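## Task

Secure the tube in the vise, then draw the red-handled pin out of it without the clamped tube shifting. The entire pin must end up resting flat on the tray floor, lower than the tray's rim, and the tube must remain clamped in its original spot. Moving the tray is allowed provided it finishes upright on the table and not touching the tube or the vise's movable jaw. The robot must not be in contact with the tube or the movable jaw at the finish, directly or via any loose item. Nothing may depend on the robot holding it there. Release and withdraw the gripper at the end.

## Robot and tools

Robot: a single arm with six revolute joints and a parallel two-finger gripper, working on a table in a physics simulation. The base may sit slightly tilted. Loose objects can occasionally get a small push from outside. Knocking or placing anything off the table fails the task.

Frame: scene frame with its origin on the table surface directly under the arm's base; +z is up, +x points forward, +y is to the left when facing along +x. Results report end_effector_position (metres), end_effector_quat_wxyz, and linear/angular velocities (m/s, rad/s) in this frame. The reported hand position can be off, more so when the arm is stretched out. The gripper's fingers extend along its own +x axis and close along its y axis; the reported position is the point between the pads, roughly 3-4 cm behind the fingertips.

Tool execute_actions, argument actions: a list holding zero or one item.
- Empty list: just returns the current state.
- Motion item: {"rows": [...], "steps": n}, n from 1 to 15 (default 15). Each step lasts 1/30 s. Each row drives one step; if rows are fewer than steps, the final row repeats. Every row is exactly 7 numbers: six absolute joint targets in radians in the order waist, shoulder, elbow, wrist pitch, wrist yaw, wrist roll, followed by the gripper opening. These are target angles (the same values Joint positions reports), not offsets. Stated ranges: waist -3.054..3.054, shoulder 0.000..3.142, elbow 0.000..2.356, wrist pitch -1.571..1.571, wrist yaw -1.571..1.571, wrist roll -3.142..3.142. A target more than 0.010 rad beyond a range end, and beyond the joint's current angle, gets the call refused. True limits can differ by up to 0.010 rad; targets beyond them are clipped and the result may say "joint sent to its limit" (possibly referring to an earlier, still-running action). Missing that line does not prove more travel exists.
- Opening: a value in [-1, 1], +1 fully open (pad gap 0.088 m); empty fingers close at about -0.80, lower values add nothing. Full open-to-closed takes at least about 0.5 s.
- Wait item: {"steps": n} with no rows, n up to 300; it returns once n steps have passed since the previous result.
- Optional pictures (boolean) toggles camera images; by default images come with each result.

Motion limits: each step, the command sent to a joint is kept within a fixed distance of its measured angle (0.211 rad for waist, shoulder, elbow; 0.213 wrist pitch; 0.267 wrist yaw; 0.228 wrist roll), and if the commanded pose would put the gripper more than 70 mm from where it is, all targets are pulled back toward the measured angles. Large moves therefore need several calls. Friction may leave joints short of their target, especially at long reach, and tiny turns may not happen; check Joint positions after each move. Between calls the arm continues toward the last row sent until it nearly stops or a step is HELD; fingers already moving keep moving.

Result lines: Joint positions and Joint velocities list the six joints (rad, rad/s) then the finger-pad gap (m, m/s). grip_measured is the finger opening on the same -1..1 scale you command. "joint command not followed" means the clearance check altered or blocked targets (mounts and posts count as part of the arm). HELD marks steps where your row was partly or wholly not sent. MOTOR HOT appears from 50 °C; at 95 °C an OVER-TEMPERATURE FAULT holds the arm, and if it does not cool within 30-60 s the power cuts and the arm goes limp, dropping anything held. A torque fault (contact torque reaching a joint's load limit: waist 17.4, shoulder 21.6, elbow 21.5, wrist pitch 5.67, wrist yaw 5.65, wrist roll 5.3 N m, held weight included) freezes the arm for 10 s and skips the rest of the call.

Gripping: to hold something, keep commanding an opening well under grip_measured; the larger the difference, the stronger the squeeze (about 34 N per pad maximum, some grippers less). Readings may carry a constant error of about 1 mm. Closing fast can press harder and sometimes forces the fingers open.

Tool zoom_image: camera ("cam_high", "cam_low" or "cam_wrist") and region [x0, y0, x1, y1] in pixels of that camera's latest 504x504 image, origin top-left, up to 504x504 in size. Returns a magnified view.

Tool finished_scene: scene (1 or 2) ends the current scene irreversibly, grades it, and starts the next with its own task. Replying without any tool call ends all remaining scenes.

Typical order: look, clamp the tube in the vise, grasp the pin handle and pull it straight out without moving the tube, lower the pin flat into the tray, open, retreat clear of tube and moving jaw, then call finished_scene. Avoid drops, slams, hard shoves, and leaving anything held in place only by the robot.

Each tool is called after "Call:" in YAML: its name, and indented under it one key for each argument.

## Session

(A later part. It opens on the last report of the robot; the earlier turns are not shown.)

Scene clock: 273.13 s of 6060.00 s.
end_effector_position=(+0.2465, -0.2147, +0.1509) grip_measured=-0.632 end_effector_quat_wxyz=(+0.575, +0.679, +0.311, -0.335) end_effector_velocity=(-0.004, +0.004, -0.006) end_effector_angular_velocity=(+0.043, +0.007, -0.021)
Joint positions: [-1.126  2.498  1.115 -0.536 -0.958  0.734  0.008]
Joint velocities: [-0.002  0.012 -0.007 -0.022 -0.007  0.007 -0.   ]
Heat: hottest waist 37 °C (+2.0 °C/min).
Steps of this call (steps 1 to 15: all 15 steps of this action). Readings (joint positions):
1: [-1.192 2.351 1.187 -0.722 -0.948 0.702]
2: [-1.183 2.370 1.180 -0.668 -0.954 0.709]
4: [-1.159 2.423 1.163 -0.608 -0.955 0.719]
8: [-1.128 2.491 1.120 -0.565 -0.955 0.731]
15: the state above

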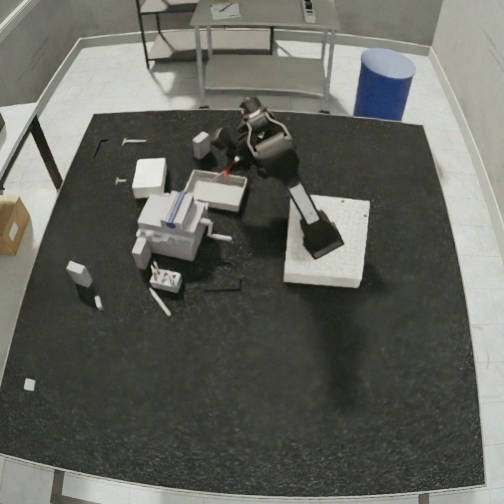

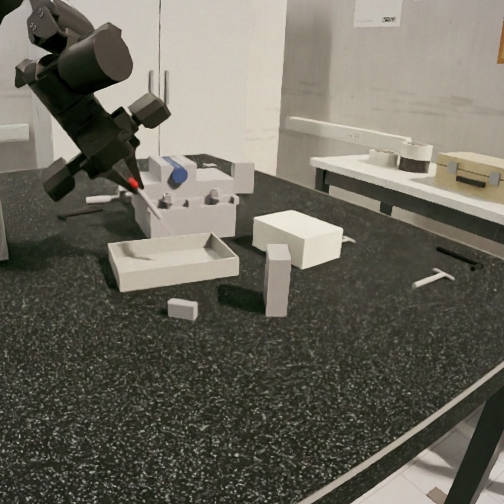

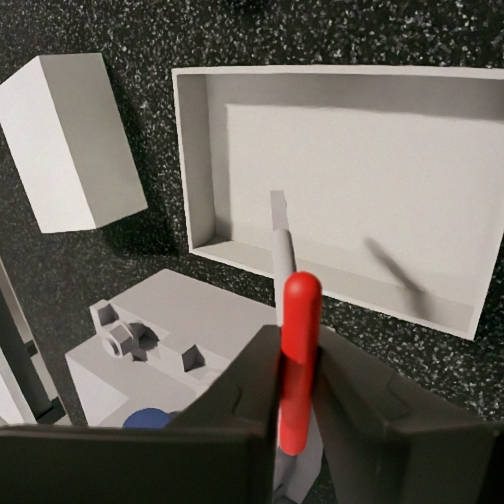

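Call:
execute_actions:
  actions:
    - {"rows":[[-1.114,2.504,1.085,-0.48,-0.97,0.765,-0.8],[-1.1,2.506,1.06,-0.43,-0.973,0.79,-0.75],[-1.086,2.507,1.035,-0.385,-0.977,0.81,-0.72],[-1.072,2.509,1.01,-0.335,-0.98,0.835,-0.7],[-1.058,2.51,0.985,-0.29,-0.984,0.86,-0.68]]}

Scene clock: 276.27 s of 6060.00 s.
end_effector_position=(+0.2521, -0.2053, +0.1202) grip_measured=-0.632 end_effector_quat_wxyz=(+0.580, +0.675, +0.309, -0.335) end_effector_velocity=(+0.003, -0.000, +0.000) end_effector_angular_velocity=(-0.013, -0.032, +0.011)
Joint positions: [-1.058  2.505  0.998 -0.302 -0.976  0.85   0.008]
Joint velocities: [ 0.002 -0.002 -0.022  0.066 -0.022  0.022  0.   ]
Heat: hottest waist 37 °C (+2.0 °C/min).
Steps of this call (steps 1 to 15: the robot went on to your last target; steps 16 to 79: nothing new was sent; steps 80 to 94: all 15 steps of this action). Readings (joint positions):
80: [-1.125 2.498 1.112 -0.521 -0.958 0.740]
81: [-1.123 2.498 1.104 -0.500 -0.960 0.750]
83: [-1.110 2.499 1.079 -0.443 -0.964 0.777]
87: [-1.069 2.502 1.020 -0.350 -0.972 0.828]
94: the state above

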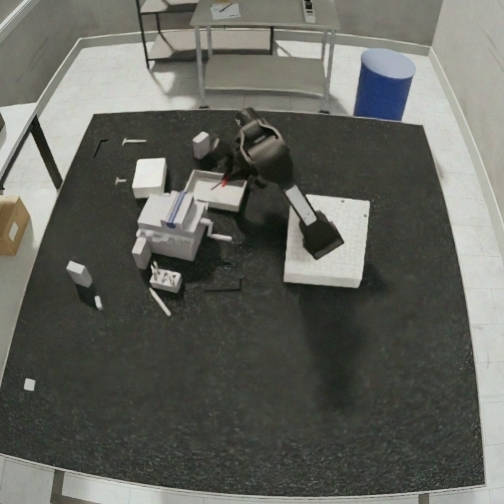

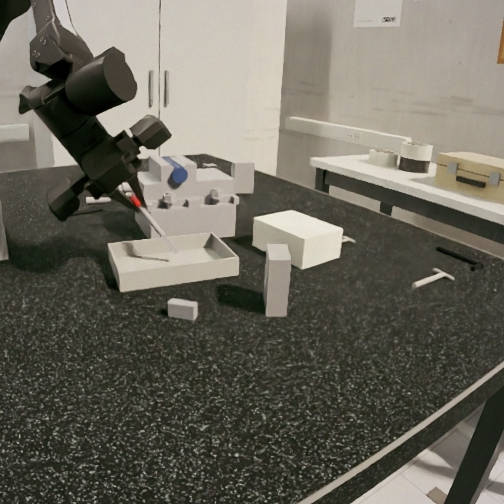

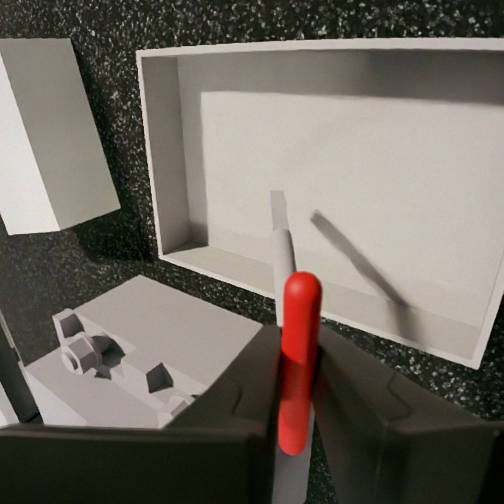

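Call:
execute_actions:
  actions:
    - {"rows":[[-1.057,2.52,0.98,-0.275,-0.984,0.86,-0.67],[-1.057,2.53,0.976,-0.26,-0.984,0.862,-0.67],[-1.056,2.54,0.971,-0.245,-0.985,0.863,-0.66],[-1.056,2.55,0.967,-0.23,-0.985,0.864,-0.66],[-1.055,2.56,0.962,-0.215,-0.985,0.865,-0.66],[-1.054,2.57,0.958,-0.2,-0.986,0.866,-0.65],[-1.054,2.58,0.953,-0.185,-0.986,0.867,-0.65],[-1.053,2.59,0.949,-0.17,-0.986,0.868,-0.64],[-1.053,2.59,0.949,-0.17,-0.986,0.868,-0.63],[-1.053,2.59,0.949,-0.17,-0.986,0.868,-0.61]]}
  pictures: false

Call:
execute_actions:
  actions:
    - {"rows":[[-1.043,2.591,0.955,-0.16,-0.988,0.885,-0.6],[-1.033,2.592,0.962,-0.15,-0.99,0.9,-0.6],[-1.023,2.594,0.969,-0.138,-0.993,0.92,-0.59],[-1.013,2.595,0.975,-0.128,-0.995,0.937,-0.59],[-1.003,2.596,0.982,-0.117,-0.997,0.955,-0.58]]}

Scene clock: 282.07 s of 6060.00 s.
end_effector_position=(+0.2462, -0.2113, +0.0994) grip_measured=-0.614 end_effector_quat_wxyz=(+0.585, +0.676, +0.305, -0.327) end_effector_velocity=(-0.007, +0.002, -0.014) end_effector_angular_velocity=(+0.022, -0.012, +0.005)
Joint positions: [-1.057  2.57   0.962 -0.18  -0.99   0.861  0.009]
Joint velocities: [-0.002  0.042 -0.027  0.051 -0.022 -0.007  0.004]
Heat: hottest waist 36 °C (+0.0 °C/min).
Steps of this call (steps 1 to 15: the robot went on to your last target; steps 16 to 159: nothing new was sent; steps 160 to 174: all 15 steps of this action). Readings (joint positions):
160: [-1.057 2.506 0.992 -0.291 -0.976 0.855]
161: [-1.057 2.507 0.990 -0.285 -0.977 0.855]
163: [-1.056 2.515 0.987 -0.266 -0.978 0.856]
167: [-1.055 2.548 0.972 -0.219 -0.978 0.859]
174: the state above

Scene clock: 282.57 s of 6060.00 s.
end_effector_position=(+0.2588, -0.2104, +0.0929) grip_measured=-0.577 end_effector_quat_wxyz=(+0.579, +0.678, +0.308, -0.331) end_effector_velocity=(+0.002, +0.001, -0.001) end_effector_angular_velocity=(+0.003, -0.003, +0.006)
Joint positions: [-1.009  2.581  0.971 -0.121 -0.995  0.945  0.011]
Joint velocities: [ 0.007  0.002  0.002  0.007 -0.007  0.007  0.   ]
Heat: hottest waist 36 °C (+0.0 °C/min).
Steps of this call (steps 1 to 15: all 15 steps of this action). Readings (joint positions):
1: [-1.057 2.572 0.962 -0.177 -0.990 0.865]
2: [-1.055 2.573 0.962 -0.171 -0.990 0.871]
4: [-1.045 2.576 0.962 -0.156 -0.990 0.892]
8: [-1.018 2.579 0.967 -0.131 -0.994 0.929]
15: the state above

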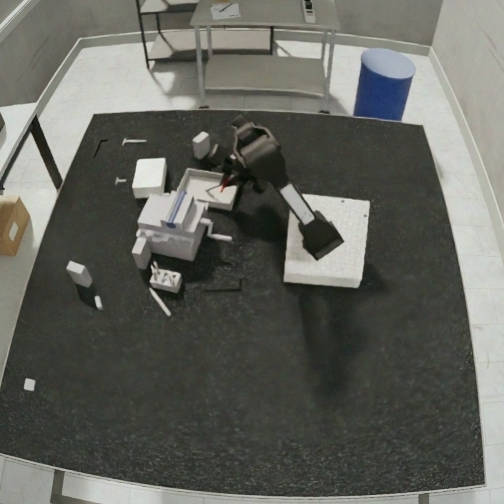

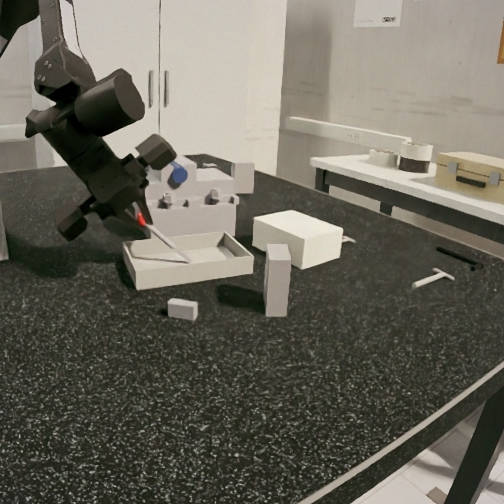

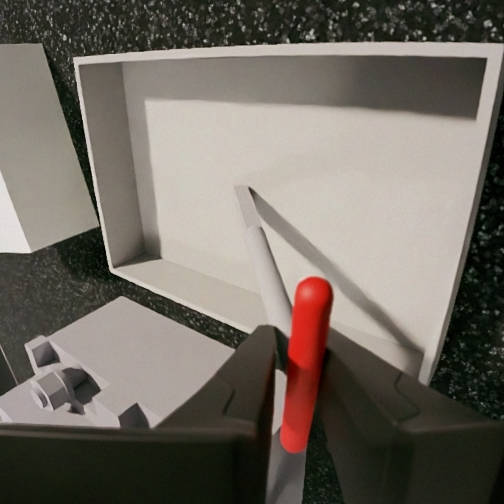

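Call:
execute_actions:
  actions:
    - {"rows":[[-1.012,2.575,0.975,-0.125,-0.997,0.94,-0.6],[-1.02,2.56,0.99,-0.15,-0.997,0.93,-0.63],[-1.03,2.545,1.005,-0.18,-0.997,0.915,-0.67],[-1.04,2.525,1.02,-0.21,-0.997,0.9,-0.72]],"steps":12}
  pictures: false

Call:
execute_actions:
  actions:
    - {"rows":[[-1.02,2.535,1.045,-0.2,-1.0,0.93,-0.72],[-1.0,2.545,1.07,-0.195,-1.0,0.965,-0.72],[-0.98,2.555,1.095,-0.185,-1.0,1.0,-0.72],[-0.96,2.565,1.12,-0.18,-1.004,1.03,-0.72],[-0.94,2.575,1.14,-0.17,-1.004,1.065,-0.72]]}

Scene clock: 295.63 s of 6060.00 s.
end_effector_position=(+0.2625, -0.2129, +0.1129) grip_measured=-0.581 end_effector_quat_wxyz=(+0.589, +0.675, +0.303, -0.326) end_effector_velocity=(+0.005, +0.003, +0.016) end_effector_angular_velocity=(-0.016, -0.010, +0.026)
Joint positions: [-1.033  2.543  1.006 -0.2   -0.995  0.91   0.011]
Joint velocities: [-0.007 -0.042  0.022 -0.066 -0.007 -0.037 -0.   ]
Heat: hottest shoulder 35 °C (+0.0 °C/min).
Steps of this call (steps 1 to 15: the robot went on to your last target; steps 16 to 380: nothing new was sent; steps 381 to 392: all 12 steps of this action). Readings (joint positions):
381: [-1.006 2.584 0.973 -0.119 -0.995 0.949]
382: [-1.007 2.584 0.974 -0.121 -0.995 0.949]
384: [-1.012 2.579 0.982 -0.153 -0.995 0.937]
388: [-1.028 2.557 0.997 -0.188 -0.995 0.917]
392: the state above

Scene clock: 296.13 s of 6060.00 s.
end_effector_position=(+0.3044, -0.2181, +0.1173) grip_measured=-0.583 end_effector_quat_wxyz=(+0.588, +0.671, +0.309, -0.329) end_effector_velocity=(-0.005, -0.005, -0.010) end_effector_angular_velocity=(+0.054, +0.008, -0.049)
Joint positions: [-0.94   2.565  1.122 -0.176 -0.998  1.053  0.01 ]
Joint velocities: [-0.007  0.042  0.012 -0.007 -0.007  0.037 -0.   ]
Heat: hottest shoulder 35 °C (+0.0 °C/min).
Steps of this call (steps 1 to 15: all 15 steps of this action). Readings (joint positions):
1: [-1.033 2.543 1.009 -0.203 -0.995 0.909]
2: [-1.030 2.543 1.016 -0.203 -0.995 0.916]
4: [-1.011 2.546 1.042 -0.202 -0.995 0.954]
8: [-0.958 2.554 1.104 -0.179 -0.997 1.022]
15: the state above

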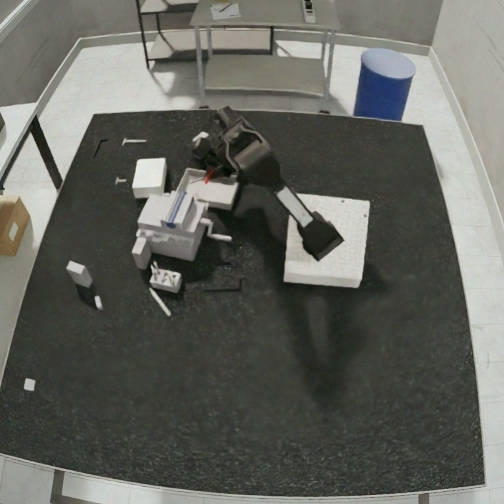

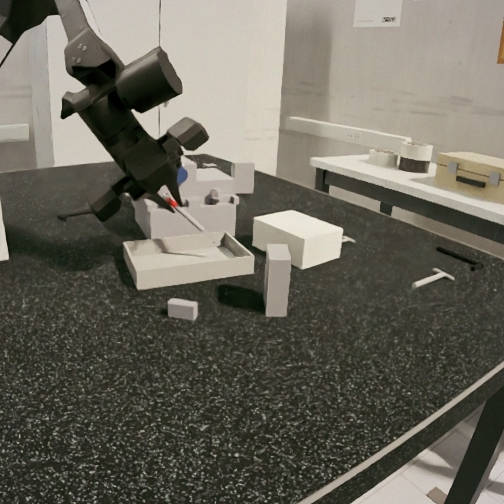

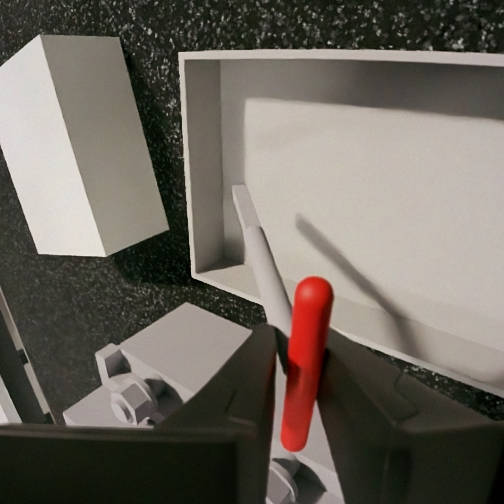

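Call:
execute_actions:
  actions:
    - {"rows":[[-0.934,2.585,1.12,-0.15,-1.004,1.075,-0.7],[-0.928,2.595,1.108,-0.125,-1.004,1.087,-0.7],[-0.921,2.605,1.096,-0.1,-1.004,1.1,-0.68],[-0.914,2.617,1.084,-0.075,-1.004,1.112,-0.66],[-0.907,2.63,1.07,-0.05,-1.004,1.125,-0.64]],"steps":12}
  pictures: false

Call:
execute_actions:
  actions:
    - {"rows":[[-0.905,2.635,1.062,-0.035,-1.004,1.129,-0.56],[-0.903,2.64,1.055,-0.02,-1.004,1.133,-0.54],[-0.901,2.645,1.048,0,-1.004,1.137,-0.52],[-0.899,2.65,1.041,0.02,-1.004,1.141,-0.5],[-0.897,2.655,1.034,0.04,-1.004,1.145,-0.48],[-0.895,2.66,1.027,0.055,-1.004,1.149,-0.46],[-0.893,2.665,1.02,0.07,-1.004,1.153,-0.44]]}

Scene clock: 301.23 s of 6060.00 s.
end_effector_position=(+0.3032, -0.2186, +0.0961) grip_measured=-0.598 end_effector_quat_wxyz=(+0.581, +0.677, +0.309, -0.329) end_effector_velocity=(+0.002, -0.004, -0.001) end_effector_angular_velocity=(-0.023, -0.024, -0.011)
Joint positions: [-0.914  2.61   1.087 -0.061 -1.006  1.114  0.01 ]
Joint velocities: [ 0.002  0.002 -0.027  0.095  0.007  0.051 -0.   ]
Heat: hottest shoulder 35 °C (+0.0 °C/min).
Steps of this call (steps 1 to 15: the robot went on to your last target; steps 16 to 141: nothing new was sent; steps 142 to 153: all 12 steps of this action). Readings (joint positions):
142: [-0.938 2.568 1.126 -0.171 -0.998 1.061]
143: [-0.937 2.571 1.126 -0.162 -0.998 1.066]
145: [-0.931 2.580 1.122 -0.130 -0.998 1.080]
149: [-0.913 2.606 1.094 -0.080 -1.000 1.105]
153: the state above

Scene clock: 301.73 s of 6060.00 s.
end_effector_position=(+0.2938, -0.2164, +0.0710) grip_measured=-0.448 end_effector_quat_wxyz=(+0.578, +0.678, +0.312, -0.331) end_effector_velocity=(+0.006, -0.003, +0.006) end_effector_angular_velocity=(-0.022, -0.032, +0.012)
Joint positions: [-0.892  2.657  1.029  0.061 -1.006  1.146  0.017]
Joint velocities: [-0.002 -0.007 -0.002  0.051 -0.007  0.022  0.003]
Heat: hottest shoulder 35 °C (+0.0 °C/min).
Steps of this call (steps 1 to 15: all 15 steps of this action). Readings (joint positions):
1: [-0.914 2.611 1.085 -0.055 -1.006 1.116]
2: [-0.914 2.612 1.081 -0.047 -1.006 1.118]
4: [-0.910 2.618 1.073 -0.025 -1.006 1.124]
8: [-0.897 2.644 1.044 0.026 -1.006 1.138]
15: the state above

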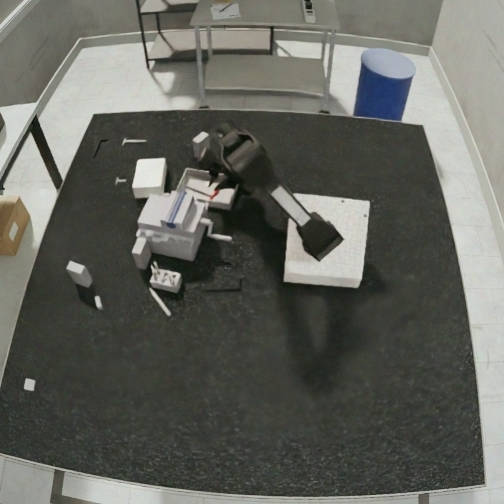

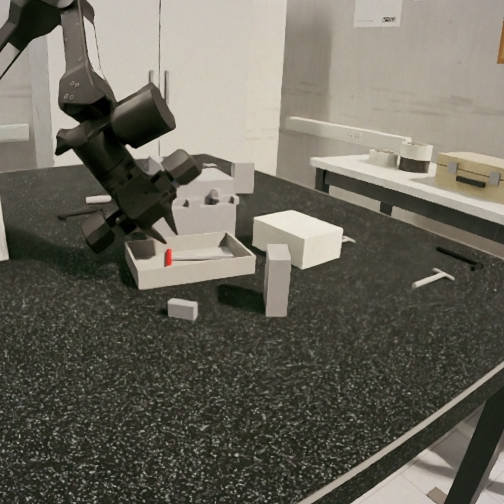

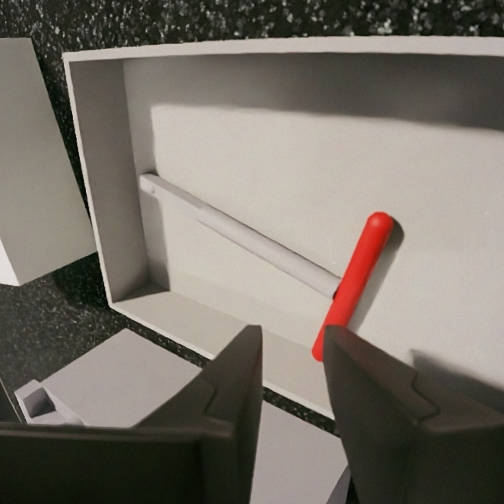

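Call:
execute_actions:
  actions:
    - {"rows":[[-1.0,2.55,1.06,-0.2,-1.0,0.96,-0.4]]}

Call:
zoom_image:
  camera: "cam_low"
  region: [110,200,270,300]

Scene clock: 304.57 s of 6060.00 s.
end_effector_position=(+0.2763, -0.2142, +0.1086) grip_measured=-0.401 end_effector_quat_wxyz=(+0.579, +0.680, +0.309, -0.327) end_effector_velocity=(-0.002, +0.005, +0.002) end_effector_angular_velocity=(+0.004, +0.003, +0.019)
Joint positions: [-0.993  2.568  1.048 -0.192 -1.006  0.969  0.019]
Joint velocities: [-0.002 -0.012 -0.002 -0.037 -0.007 -0.037 -0.   ]
Heat: hottest shoulder 35 °C (+0.0 °C/min).
Steps of this call (steps 1 to 15: the robot went on to your last target; steps 16 to 70: nothing new was sent; steps 71 to 85: all 15 steps of this action). Readings (joint positions):
71: [-0.898 2.649 1.031 0.030 -1.006 1.115]
72: [-0.914 2.637 1.032 -0.024 -1.006 1.082]
74: [-0.953 2.610 1.034 -0.095 -1.006 1.035]
78: [-0.991 2.575 1.046 -0.159 -1.006 0.990]
85: the state above

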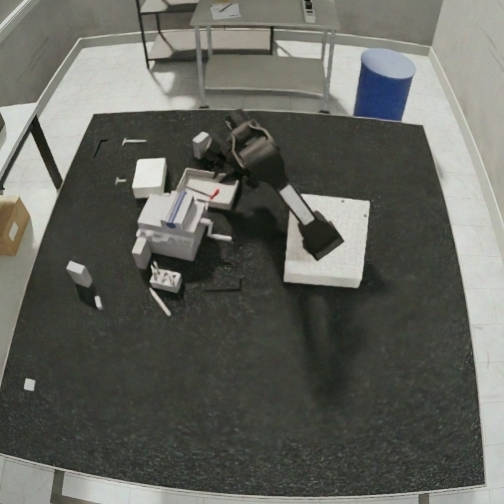

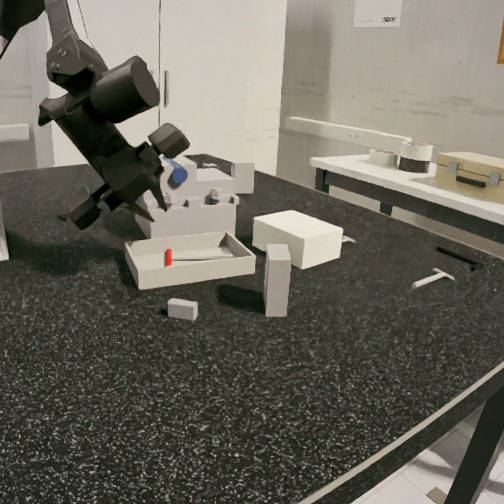

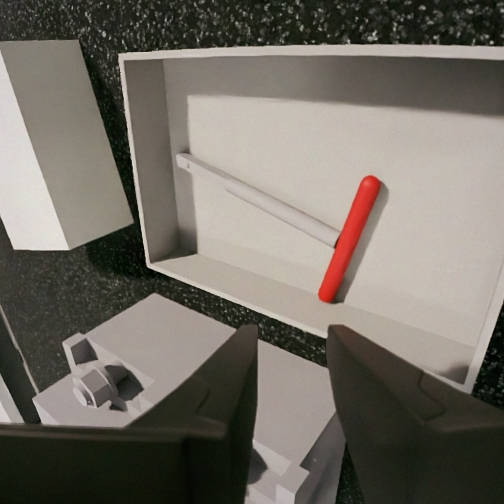

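Region (110, 200, 270, 300) of cam_low's 504x504 image, scaled by 3.150, with more detail than that image has; it fills the top 315 rows of this view, and the rest is white.

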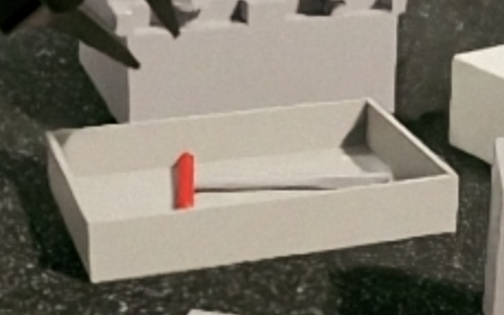

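Call:
execute_actions:
  actions:
    - {"rows":[[-1.2,2.3,1.05,-0.55,-0.96,0.8,-0.4]]}

Call:
zoom_image:
  camera: "cam_high"
  region: [160,155,250,225]

Scene clock: 307.60 s of 6060.00 s.
end_effector_position=(+0.2406, -0.2019, +0.1991) grip_measured=-0.400 end_effector_quat_wxyz=(+0.592, +0.689, +0.255, -0.331) end_effector_velocity=(-0.005, +0.011, +0.010) end_effector_angular_velocity=(+0.015, +0.010, -0.008)
Joint positions: [-1.192  2.321  1.047 -0.536 -0.966  0.81   0.019]
Joint velocities: [-0.012 -0.046 -0.002 -0.081  0.007 -0.022 -0.   ]
Heat: hottest shoulder 36 °C (+1.0 °C/min).
Steps of this call (steps 1 to 15: the robot went on to your last target; steps 16 to 76: nothing new was sent; steps 77 to 91: all 15 steps of this action). Readings (joint positions):
77: [-1.004 2.550 1.049 -0.227 -0.999 0.941]
78: [-1.027 2.528 1.047 -0.275 -0.991 0.918]
80: [-1.090 2.464 1.045 -0.349 -0.981 0.879]
84: [-1.179 2.343 1.047 -0.474 -0.975 0.831]
91: the state above

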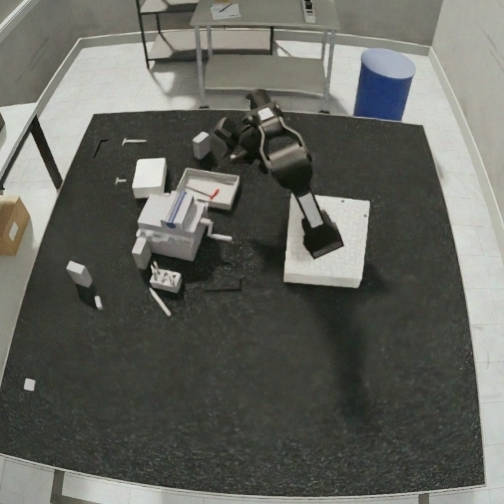

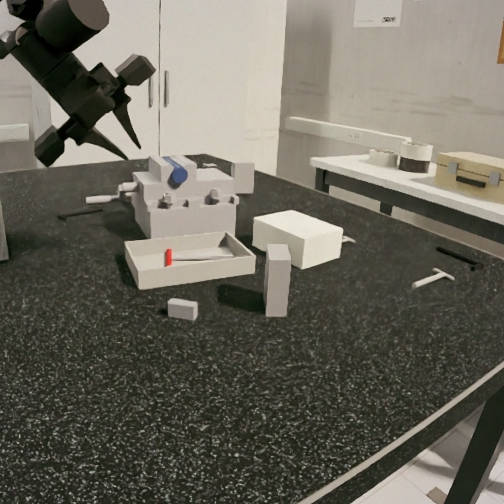

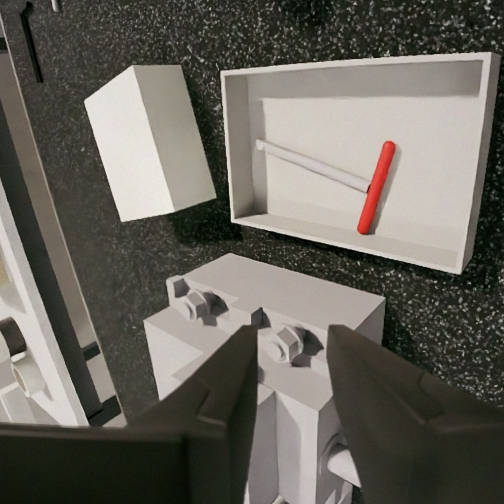

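Region (160, 155, 250, 225) of cam_high's 504x504 image, scaled by 5.600, with more detail than that image has.

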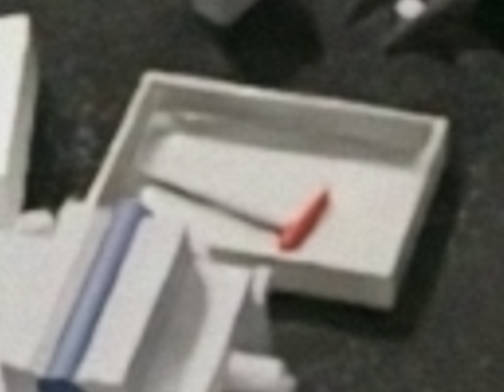

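Call:
finished_scene:
  scene: 2

The scene is finished: the task was done.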